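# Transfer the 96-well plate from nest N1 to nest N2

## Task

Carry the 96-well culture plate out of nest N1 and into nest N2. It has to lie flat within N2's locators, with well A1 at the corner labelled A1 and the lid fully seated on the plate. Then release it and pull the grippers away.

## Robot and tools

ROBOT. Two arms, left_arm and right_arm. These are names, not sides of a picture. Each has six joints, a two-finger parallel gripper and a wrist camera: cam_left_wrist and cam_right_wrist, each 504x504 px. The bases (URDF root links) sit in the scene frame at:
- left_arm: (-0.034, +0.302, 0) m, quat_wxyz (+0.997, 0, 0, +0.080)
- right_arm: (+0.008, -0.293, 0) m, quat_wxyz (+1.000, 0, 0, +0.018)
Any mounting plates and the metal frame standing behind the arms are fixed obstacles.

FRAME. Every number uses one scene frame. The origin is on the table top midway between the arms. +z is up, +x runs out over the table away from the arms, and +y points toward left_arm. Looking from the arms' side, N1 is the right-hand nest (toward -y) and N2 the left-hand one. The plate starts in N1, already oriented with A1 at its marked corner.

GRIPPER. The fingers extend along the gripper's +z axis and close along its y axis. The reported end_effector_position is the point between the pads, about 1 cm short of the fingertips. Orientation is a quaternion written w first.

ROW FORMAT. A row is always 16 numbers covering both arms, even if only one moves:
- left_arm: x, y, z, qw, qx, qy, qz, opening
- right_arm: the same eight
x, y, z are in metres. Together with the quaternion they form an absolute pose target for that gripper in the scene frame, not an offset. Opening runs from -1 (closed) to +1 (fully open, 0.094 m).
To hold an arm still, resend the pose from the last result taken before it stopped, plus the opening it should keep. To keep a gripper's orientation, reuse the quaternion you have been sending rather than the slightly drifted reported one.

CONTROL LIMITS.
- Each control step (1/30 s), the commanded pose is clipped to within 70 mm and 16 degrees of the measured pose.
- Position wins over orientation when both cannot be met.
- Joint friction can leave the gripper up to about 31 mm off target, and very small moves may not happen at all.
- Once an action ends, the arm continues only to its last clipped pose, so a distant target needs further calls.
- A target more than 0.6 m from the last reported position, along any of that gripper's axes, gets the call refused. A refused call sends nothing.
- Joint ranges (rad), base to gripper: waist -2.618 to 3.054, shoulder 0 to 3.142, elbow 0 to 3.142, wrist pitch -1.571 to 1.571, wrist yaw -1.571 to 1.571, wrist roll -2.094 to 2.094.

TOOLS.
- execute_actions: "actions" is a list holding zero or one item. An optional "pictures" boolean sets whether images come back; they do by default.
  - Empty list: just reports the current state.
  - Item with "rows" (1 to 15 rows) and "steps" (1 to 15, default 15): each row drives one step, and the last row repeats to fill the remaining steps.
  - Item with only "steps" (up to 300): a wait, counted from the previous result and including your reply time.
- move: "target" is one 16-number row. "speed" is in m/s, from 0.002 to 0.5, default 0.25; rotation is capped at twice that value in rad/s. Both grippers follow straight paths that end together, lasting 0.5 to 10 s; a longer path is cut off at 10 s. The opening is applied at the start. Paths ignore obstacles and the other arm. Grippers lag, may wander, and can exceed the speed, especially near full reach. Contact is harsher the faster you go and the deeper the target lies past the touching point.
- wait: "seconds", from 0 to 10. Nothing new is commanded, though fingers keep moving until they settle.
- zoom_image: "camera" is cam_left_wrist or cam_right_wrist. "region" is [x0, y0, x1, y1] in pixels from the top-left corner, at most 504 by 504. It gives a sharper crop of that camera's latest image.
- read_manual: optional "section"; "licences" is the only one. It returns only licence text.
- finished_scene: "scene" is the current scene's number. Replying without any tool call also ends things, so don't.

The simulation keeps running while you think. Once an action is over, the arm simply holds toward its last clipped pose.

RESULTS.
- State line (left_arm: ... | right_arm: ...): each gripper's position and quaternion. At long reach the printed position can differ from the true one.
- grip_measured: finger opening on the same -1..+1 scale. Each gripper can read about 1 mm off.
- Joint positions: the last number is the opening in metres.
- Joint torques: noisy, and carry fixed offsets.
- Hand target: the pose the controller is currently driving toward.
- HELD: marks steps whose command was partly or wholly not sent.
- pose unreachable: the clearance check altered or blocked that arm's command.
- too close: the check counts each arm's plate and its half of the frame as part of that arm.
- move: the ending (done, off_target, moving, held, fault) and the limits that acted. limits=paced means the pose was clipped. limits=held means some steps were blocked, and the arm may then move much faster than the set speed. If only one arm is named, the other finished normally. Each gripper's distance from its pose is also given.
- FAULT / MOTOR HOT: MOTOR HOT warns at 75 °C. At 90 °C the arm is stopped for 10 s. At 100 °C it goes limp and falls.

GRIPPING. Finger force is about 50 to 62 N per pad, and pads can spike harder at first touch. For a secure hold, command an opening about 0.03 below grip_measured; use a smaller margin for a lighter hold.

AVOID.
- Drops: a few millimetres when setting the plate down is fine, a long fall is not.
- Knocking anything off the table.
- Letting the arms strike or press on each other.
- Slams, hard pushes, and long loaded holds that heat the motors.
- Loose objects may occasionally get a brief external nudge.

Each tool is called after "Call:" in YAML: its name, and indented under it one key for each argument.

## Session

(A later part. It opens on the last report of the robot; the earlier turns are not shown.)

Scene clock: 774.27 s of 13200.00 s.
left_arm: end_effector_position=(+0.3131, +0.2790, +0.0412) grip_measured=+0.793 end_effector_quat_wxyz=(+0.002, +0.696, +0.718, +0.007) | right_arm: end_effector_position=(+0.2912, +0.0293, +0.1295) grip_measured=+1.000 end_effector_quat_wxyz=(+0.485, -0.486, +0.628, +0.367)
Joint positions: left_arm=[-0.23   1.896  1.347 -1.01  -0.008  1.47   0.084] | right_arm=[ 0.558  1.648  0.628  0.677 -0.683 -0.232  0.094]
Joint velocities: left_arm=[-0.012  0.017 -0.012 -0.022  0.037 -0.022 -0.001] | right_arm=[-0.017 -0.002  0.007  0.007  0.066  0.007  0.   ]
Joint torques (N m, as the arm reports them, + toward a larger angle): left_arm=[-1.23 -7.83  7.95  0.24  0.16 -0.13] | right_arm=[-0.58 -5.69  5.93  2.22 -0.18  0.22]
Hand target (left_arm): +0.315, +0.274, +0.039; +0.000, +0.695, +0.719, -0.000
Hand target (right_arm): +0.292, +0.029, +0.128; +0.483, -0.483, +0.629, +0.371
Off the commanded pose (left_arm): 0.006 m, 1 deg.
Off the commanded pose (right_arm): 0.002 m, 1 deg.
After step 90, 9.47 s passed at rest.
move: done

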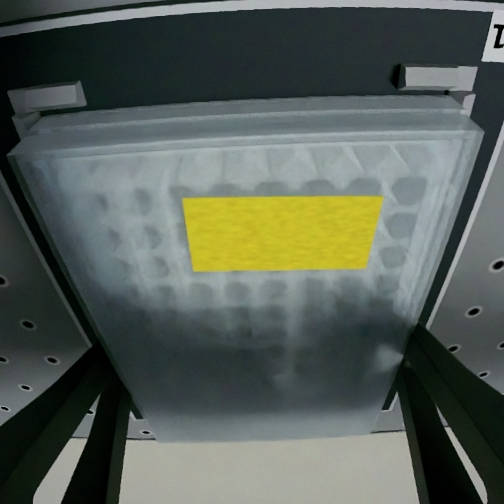

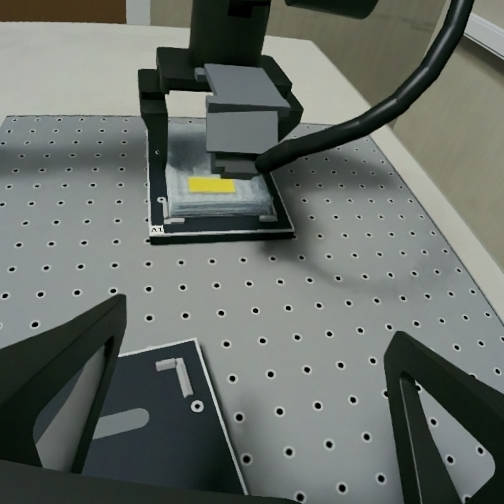

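Call:
move:
  target: [0.3148, 0.2720, 0.039, 0, 0.695, 0.719, 0, 0.765, 0.2917, 0.0288, 0.1282, 0.483, -0.483, 0.629, 0.371, 1]
  speed: 0.008

Scene clock: 780.10 s of 13200.00 s.
left_arm: end_effector_position=(+0.3131, +0.2786, +0.0412) grip_measured=+0.793 end_effector_quat_wxyz=(+0.002, +0.696, +0.718, +0.007) | right_arm: end_effector_position=(+0.2912, +0.0293, +0.1295) grip_measured=+1.000 end_effector_quat_wxyz=(+0.485, -0.486, +0.628, +0.367)
Joint positions: left_arm=[-0.232  1.896  1.347 -1.01  -0.009  1.467  0.084] | right_arm=[ 0.558  1.648  0.628  0.677 -0.683 -0.232  0.094]
Joint velocities: left_arm=[ 0.012 -0.007  0.002  0.037 -0.037  0.051 -0.   ] | right_arm=[-0.022 -0.017  0.002 -0.022 -0.051  0.022  0.   ]
Joint torques (N m, as the arm reports them, + toward a larger angle): left_arm=[-1.46 -7.81  7.97  0.23  0.18 -0.14] | right_arm=[-0.56 -5.74  6.04  2.25 -0.2   0.23]
Hand target (left_arm): +0.315, +0.272, +0.039; +0.000, +0.695, +0.719, -0.000
Hand target (right_arm): +0.292, +0.029, +0.128; +0.483, -0.483, +0.629, +0.371
Off the commanded pose (left_arm): 0.007 m, 1 deg.
Off the commanded pose (right_arm): 0.002 m, 1 deg.
After step 90, 1.67 s passed at rest.
move: done

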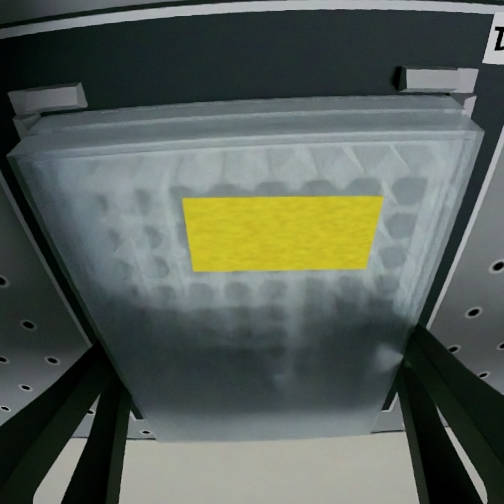

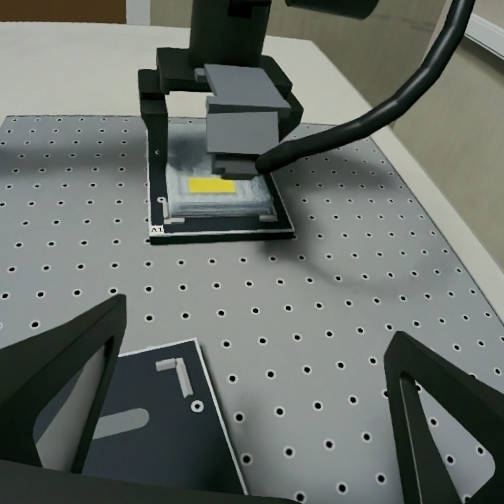

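Call:
move:
  target: [0.3155, 0.2775, 0.035, 0, 0.695, 0.719, 0, 0.765, 0.2917, 0.0288, 0.1282, 0.483, -0.483, 0.629, 0.371, 1]
  speed: 0.008

Call:
zoom_image:
  camera: "cam_right_wrist"
  region: [130, 110, 310, 250]

Scene clock: 787.63 s of 13200.00 s.
left_arm: end_effector_position=(+0.3133, +0.2787, +0.0412) grip_measured=+0.793 end_effector_quat_wxyz=(+0.002, +0.696, +0.718, +0.008) | right_arm: end_effector_position=(+0.2912, +0.0293, +0.1295) grip_measured=+1.000 end_effector_quat_wxyz=(+0.485, -0.486, +0.628, +0.367)
Joint positions: left_arm=[-0.232  1.896  1.347 -1.009 -0.01   1.467  0.084] | right_arm=[ 0.558  1.648  0.628  0.677 -0.683 -0.232  0.094]
Joint velocities: left_arm=[ 0.002  0.002 -0.022  0.066 -0.051 -0.066  0.   ] | right_arm=[-0.002  0.007 -0.002  0.007  0.022 -0.051  0.   ]
Joint torques (N m, as the arm reports them, + toward a larger angle): left_arm=[-0.12 -7.36  7.39  0.35  0.18  0.  ] | right_arm=[-0.5  -5.73  5.77  2.23 -0.17  0.24]
Hand target (left_arm): +0.315, +0.278, +0.035; +0.000, +0.695, +0.719, +0.000
Hand target (right_arm): +0.292, +0.029, +0.128; +0.483, -0.483, +0.629, +0.371
Off the commanded pose (left_arm): 0.007 m, 1 deg.
Off the commanded pose (right_arm): 0.002 m, 1 deg.
After step 90, 3.37 s passed at rest.
move: done

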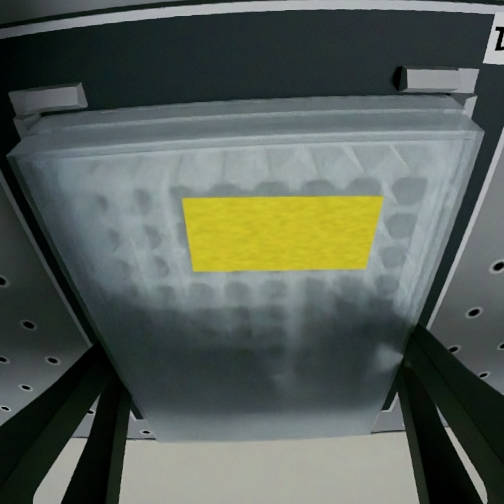

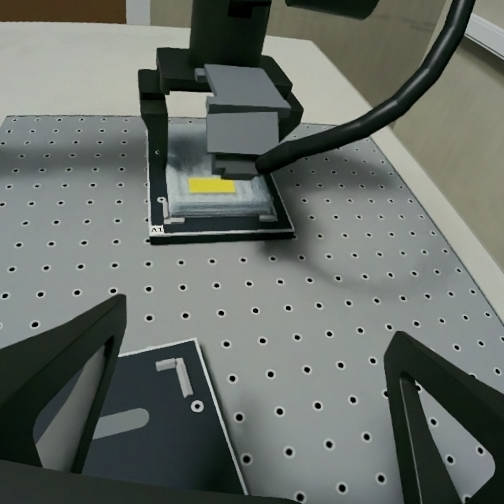

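Region (130, 110, 310, 250) of cam_right_wrist's 504x504 image, scaled by 2.800, with more detail than that image has.

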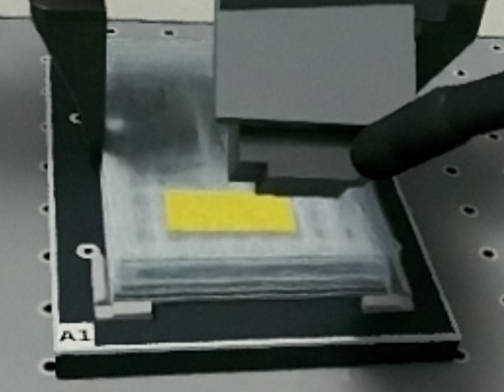

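Call:
execute_actions:
  actions:
    - {"rows": [[0.3133, 0.2787, 0.0412, 0.002, 0.696, 0.718, 0.008, 0.765, 0.2917, 0.0288, 0.1282, 0.483, -0.483, 0.629, 0.371, 1],[0.3133, 0.2787, 0.0412, 0.002, 0.696, 0.718, 0.008, 0.765, 0.2917, 0.0288, 0.1282, 0.483, -0.483, 0.629, 0.371, 1],[0.3133, 0.2787, 0.0412, 0.002, 0.696, 0.718, 0.008, 0.765, 0.2917, 0.0288, 0.1282, 0.483, -0.483, 0.629, 0.371, 1],[0.3133, 0.2787, 0.0412, 0.002, 0.696, 0.718, 0.008, 0.78, 0.2917, 0.0288, 0.1282, 0.483, -0.483, 0.629, 0.371, 1],[0.3133, 0.2787, 0.0412, 0.002, 0.696, 0.718, 0.008, 0.80, 0.2917, 0.0288, 0.1282, 0.483, -0.483, 0.629, 0.371, 1],[0.3133, 0.2787, 0.0412, 0.002, 0.696, 0.718, 0.008, 0.82, 0.2917, 0.0288, 0.1282, 0.483, -0.483, 0.629, 0.371, 1],[0.3133, 0.2787, 0.0412, 0.002, 0.696, 0.718, 0.008, 0.85, 0.2917, 0.0288, 0.1282, 0.483, -0.483, 0.629, 0.371, 1],[0.3133, 0.2787, 0.0412, 0.002, 0.696, 0.718, 0.008, 0.90, 0.2917, 0.0288, 0.1282, 0.483, -0.483, 0.629, 0.371, 1],[0.3133, 0.2787, 0.0412, 0.002, 0.696, 0.718, 0.008, 1, 0.2917, 0.0288, 0.1282, 0.483, -0.483, 0.629, 0.371, 1]], "steps": 15}
  pictures: false

Call:
move:
  target: [0.3135, 0.2787, 0.13, 0, 0.695, 0.719, 0, 1, 0.2917, 0.0288, 0.1282, 0.483, -0.483, 0.629, 0.371, 1]
  speed: 0.05

Call:
zoom_image:
  camera: "cam_right_wrist"
  region: [130, 110, 310, 250]

Scene clock: 805.03 s of 13200.00 s.
left_arm: end_effector_position=(+0.3134, +0.2787, +0.0412) grip_measured=+1.000 end_effector_quat_wxyz=(+0.002, +0.696, +0.718, +0.008) | right_arm: end_effector_position=(+0.2912, +0.0293, +0.1295) grip_measured=+1.000 end_effector_quat_wxyz=(+0.485, -0.486, +0.628, +0.367)
Joint positions: left_arm=[-0.232  1.896  1.347 -1.009 -0.01   1.467  0.094] | right_arm=[ 0.558  1.648  0.628  0.677 -0.683 -0.232  0.094]
Joint velocities: left_arm=[ 0.012 -0.002  0.022 -0.125 -0.022 -0.037  0.   ] | right_arm=[-0.002  0.002  0.007  0.022 -0.007 -0.037  0.   ]
Joint torques (N m, as the arm reports them, + toward a larger angle): left_arm=[-0.27 -9.32  6.63  0.32  0.07  0.01] | right_arm=[-0.31 -5.9   5.98  2.25 -0.21  0.22]
Hand target (left_arm): +0.313, +0.279, +0.041; +0.002, +0.696, +0.718, +0.008
Hand target (right_arm): +0.292, +0.029, +0.128; +0.483, -0.483, +0.629, +0.371
Off the commanded pose (left_arm): 0.000 m, 0 deg.
Off the commanded pose (right_arm): 0.002 m, 1 deg.
Steps of this call (steps 1 to 90: nothing new was sent; then 13.90 s passed at rest; steps 91 to 105: all 15 steps of this action). Readings (end_effector_position):
91: left_arm (+0.3133, +0.2787, +0.0412) | right_arm (+0.2912, +0.0293, +0.1295)
92: left_arm (+0.3133, +0.2787, +0.0412) | right_arm (+0.2912, +0.0293, +0.1295)
94: left_arm (+0.3133, +0.2787, +0.0412) | right_arm (+0.2912, +0.0293, +0.1295)
98: left_arm (+0.3134, +0.2787, +0.0412) | right_arm (+0.2912, +0.0293, +0.1295)
105: the state above

Scene clock: 807.50 s of 13200.00 s.
left_arm: end_effector_position=(+0.3120, +0.2785, +0.1208) grip_measured=+1.000 end_effector_quat_wxyz=(-0.009, +0.696, +0.718, -0.002) | right_arm: end_effector_position=(+0.2912, +0.0293, +0.1295) grip_measured=+1.000 end_effector_quat_wxyz=(+0.485, -0.486, +0.628, +0.367)
Joint positions: left_arm=[-0.232  1.871  1.634 -1.35  -0.009  1.467  0.094] | right_arm=[ 0.558  1.648  0.628  0.677 -0.683 -0.232  0.094]
Joint velocities: left_arm=[ 0.012  0.012  0.002 -0.037 -0.081  0.007  0.   ] | right_arm=[-0.002 -0.002  0.002  0.037  0.022 -0.051  0.   ]
Joint torques (N m, as the arm reports them, + toward a larger angle): left_arm=[  0.14 -10.27   8.26   0.14   0.16   0.04] | right_arm=[-0.3  -5.67  6.05  2.22 -0.18  0.21]
Hand target (left_arm): +0.312, +0.279, +0.130; +0.000, +0.695, +0.719, +0.000
Hand target (right_arm): +0.292, +0.029, +0.128; +0.483, -0.483, +0.629, +0.371
Off the commanded pose (left_arm): 0.009 m, 1 deg.
Off the commanded pose (right_arm): 0.002 m, 1 deg.
move: done

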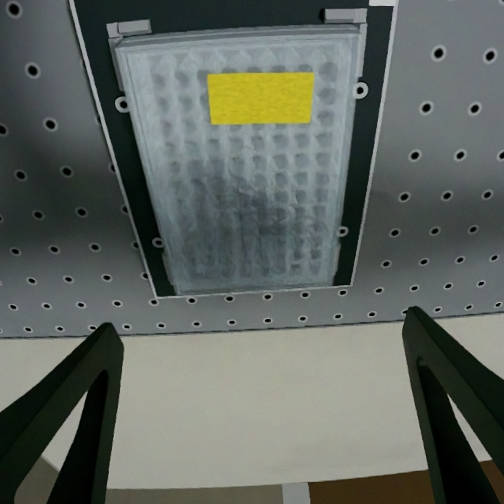

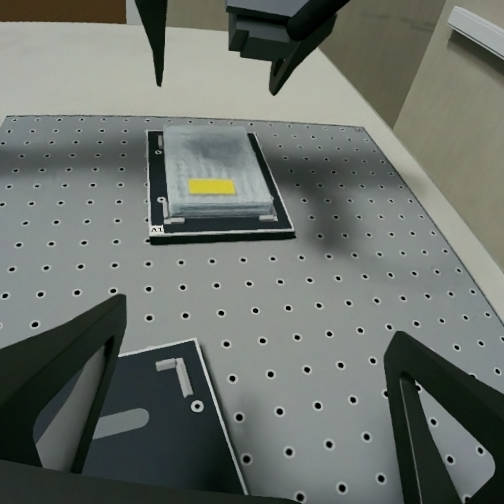

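Region (130, 110, 310, 250) of cam_right_wrist's 504x504 image, scaled by 2.800, with more detail than that image has.

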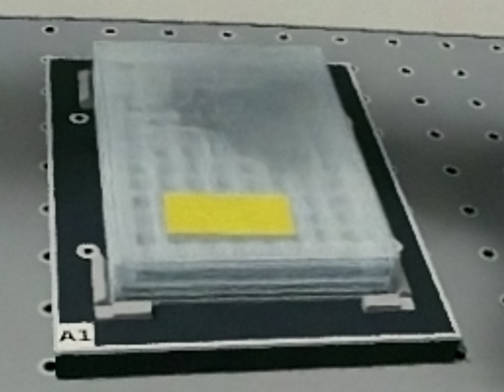

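Call:
move:
  target: [0.312, 0.43, 0.16, 0, 0.695, 0.719, 0, 1, 0.27, -0.10, 0.15, 0.483, -0.483, 0.629, 0.371, 1]
  speed: 0.12

Scene clock: 816.03 s of 13200.00 s.
left_arm: end_effector_position=(+0.3134, +0.4299, +0.1610) grip_measured=+1.000 end_effector_quat_wxyz=(-0.001, +0.694, +0.720, +0.009) | right_arm: end_effector_position=(+0.2689, -0.0972, +0.1454) grip_measured=+1.000 end_effector_quat_wxyz=(+0.476, -0.479, +0.634, +0.376)
Joint positions: left_arm=[ 0.19   1.954  1.907 -1.509 -0.009  1.884  0.094] | right_arm=[ 0.123  1.293  0.487  0.21  -1.082 -0.518  0.094]
Joint velocities: left_arm=[-0.017  0.002 -0.017 -0.037 -0.037  0.066  0.   ] | right_arm=[-0.012  0.007  0.007  0.007 -0.037 -0.022  0.   ]
Joint torques (N m, as the arm reports them, + toward a larger angle): left_arm=[ 0.04 -8.66  8.23  0.16  0.02  0.05] | right_arm=[-0.9  -5.13  6.87  1.66 -0.33  0.04]
Hand target (left_arm): +0.314, +0.432, +0.160; -0.005, +0.695, +0.719, +0.004
Hand target (right_arm): +0.268, -0.099, +0.151; +0.483, -0.482, +0.629, +0.373
Off the commanded pose (left_arm): 0.002 m, 1 deg.
Off the commanded pose (right_arm): 0.005 m, 1 deg.
After step 90, 3.50 s passed at rest.
move: done

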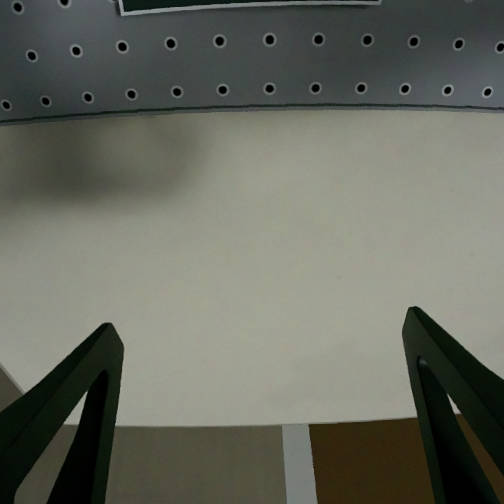

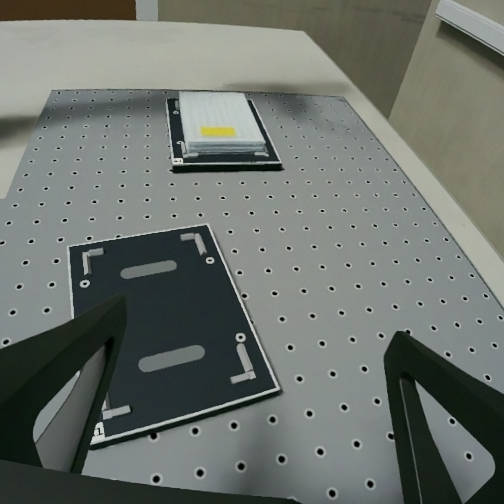

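Call:
move:
  target: [0.312, 0.40, 0.15, 0.150, 0.678, 0.702, -0.155, 1, 0.2689, -0.0972, 0.1454, 0.483, -0.483, 0.629, 0.371, 1]
  speed: 0.12

Scene clock: 826.57 s of 13200.00 s.
left_arm: end_effector_position=(+0.3166, +0.4010, +0.1606) grip_measured=+1.000 end_effector_quat_wxyz=(+0.169, +0.681, +0.706, -0.093) | right_arm: end_effector_position=(+0.2699, -0.0970, +0.1470) grip_measured=+1.000 end_effector_quat_wxyz=(+0.481, -0.482, +0.630, +0.374)
Joint positions: left_arm=[ 0.293  1.974  1.882 -1.542  0.383  2.001  0.094] | right_arm=[ 0.123  1.293  0.487  0.222 -1.083 -0.52   0.094]
Joint velocities: left_arm=[-0.002 -0.007  0.007 -0.037 -0.081  0.066  0.   ] | right_arm=[ 0.007  0.007  0.002 -0.007  0.037 -0.022  0.   ]
Joint torques (N m, as the arm reports them, + toward a larger angle): left_arm=[ 0.56 -8.31  5.19  0.04  0.39  0.05] | right_arm=[-0.06 -3.64  5.89  1.89 -0.26  0.06]
Hand target (left_arm): +0.311, +0.400, +0.149; +0.165, +0.675, +0.709, -0.119
Hand target (right_arm): +0.269, -0.097, +0.145; +0.483, -0.483, +0.629, +0.371
Off the commanded pose (left_arm): 0.012 m, 7 deg.
Off the commanded pose (right_arm): 0.002 m, 0 deg.
joint sent to its limit (left arm) — the command would take joint 4 (wrist pitch) past its lower limit, so that joint was sent only as far as its limit.
After step 90, 5.27 s passed at rest.
move: off_target (left_arm)

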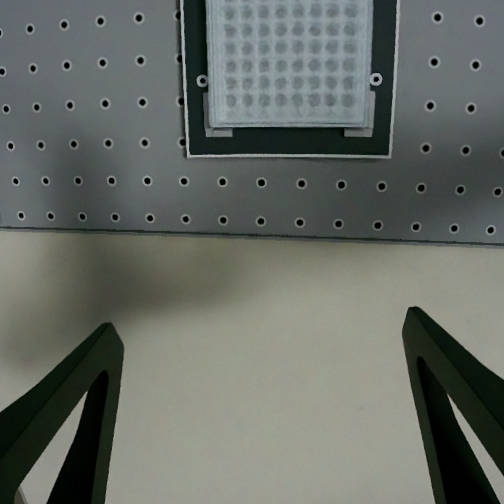

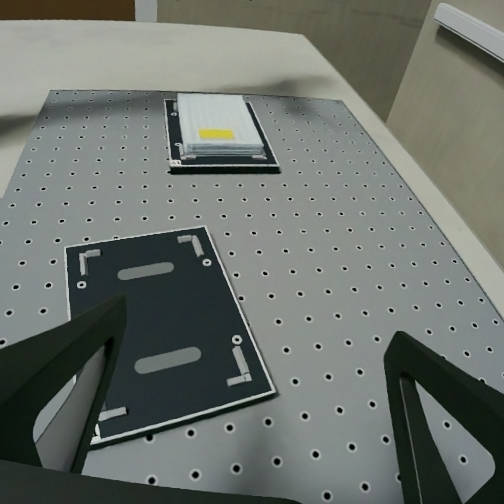

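Call:
zoom_image:
  camera: "cam_left_wrist"
  region: [170, 40, 410, 170]

Region (170, 40, 410, 170) of cam_left_wrist's 504x504 image, scaled by 2.100, with more detail than that image has; it fills the top 273 rows of this view, and the rest is white.

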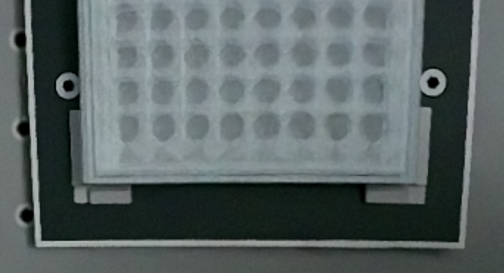

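The plate sits inside all four locators. Finishing scene 1.

Call:
finished_scene:
  scene: 1

The scene is finished: the task was done.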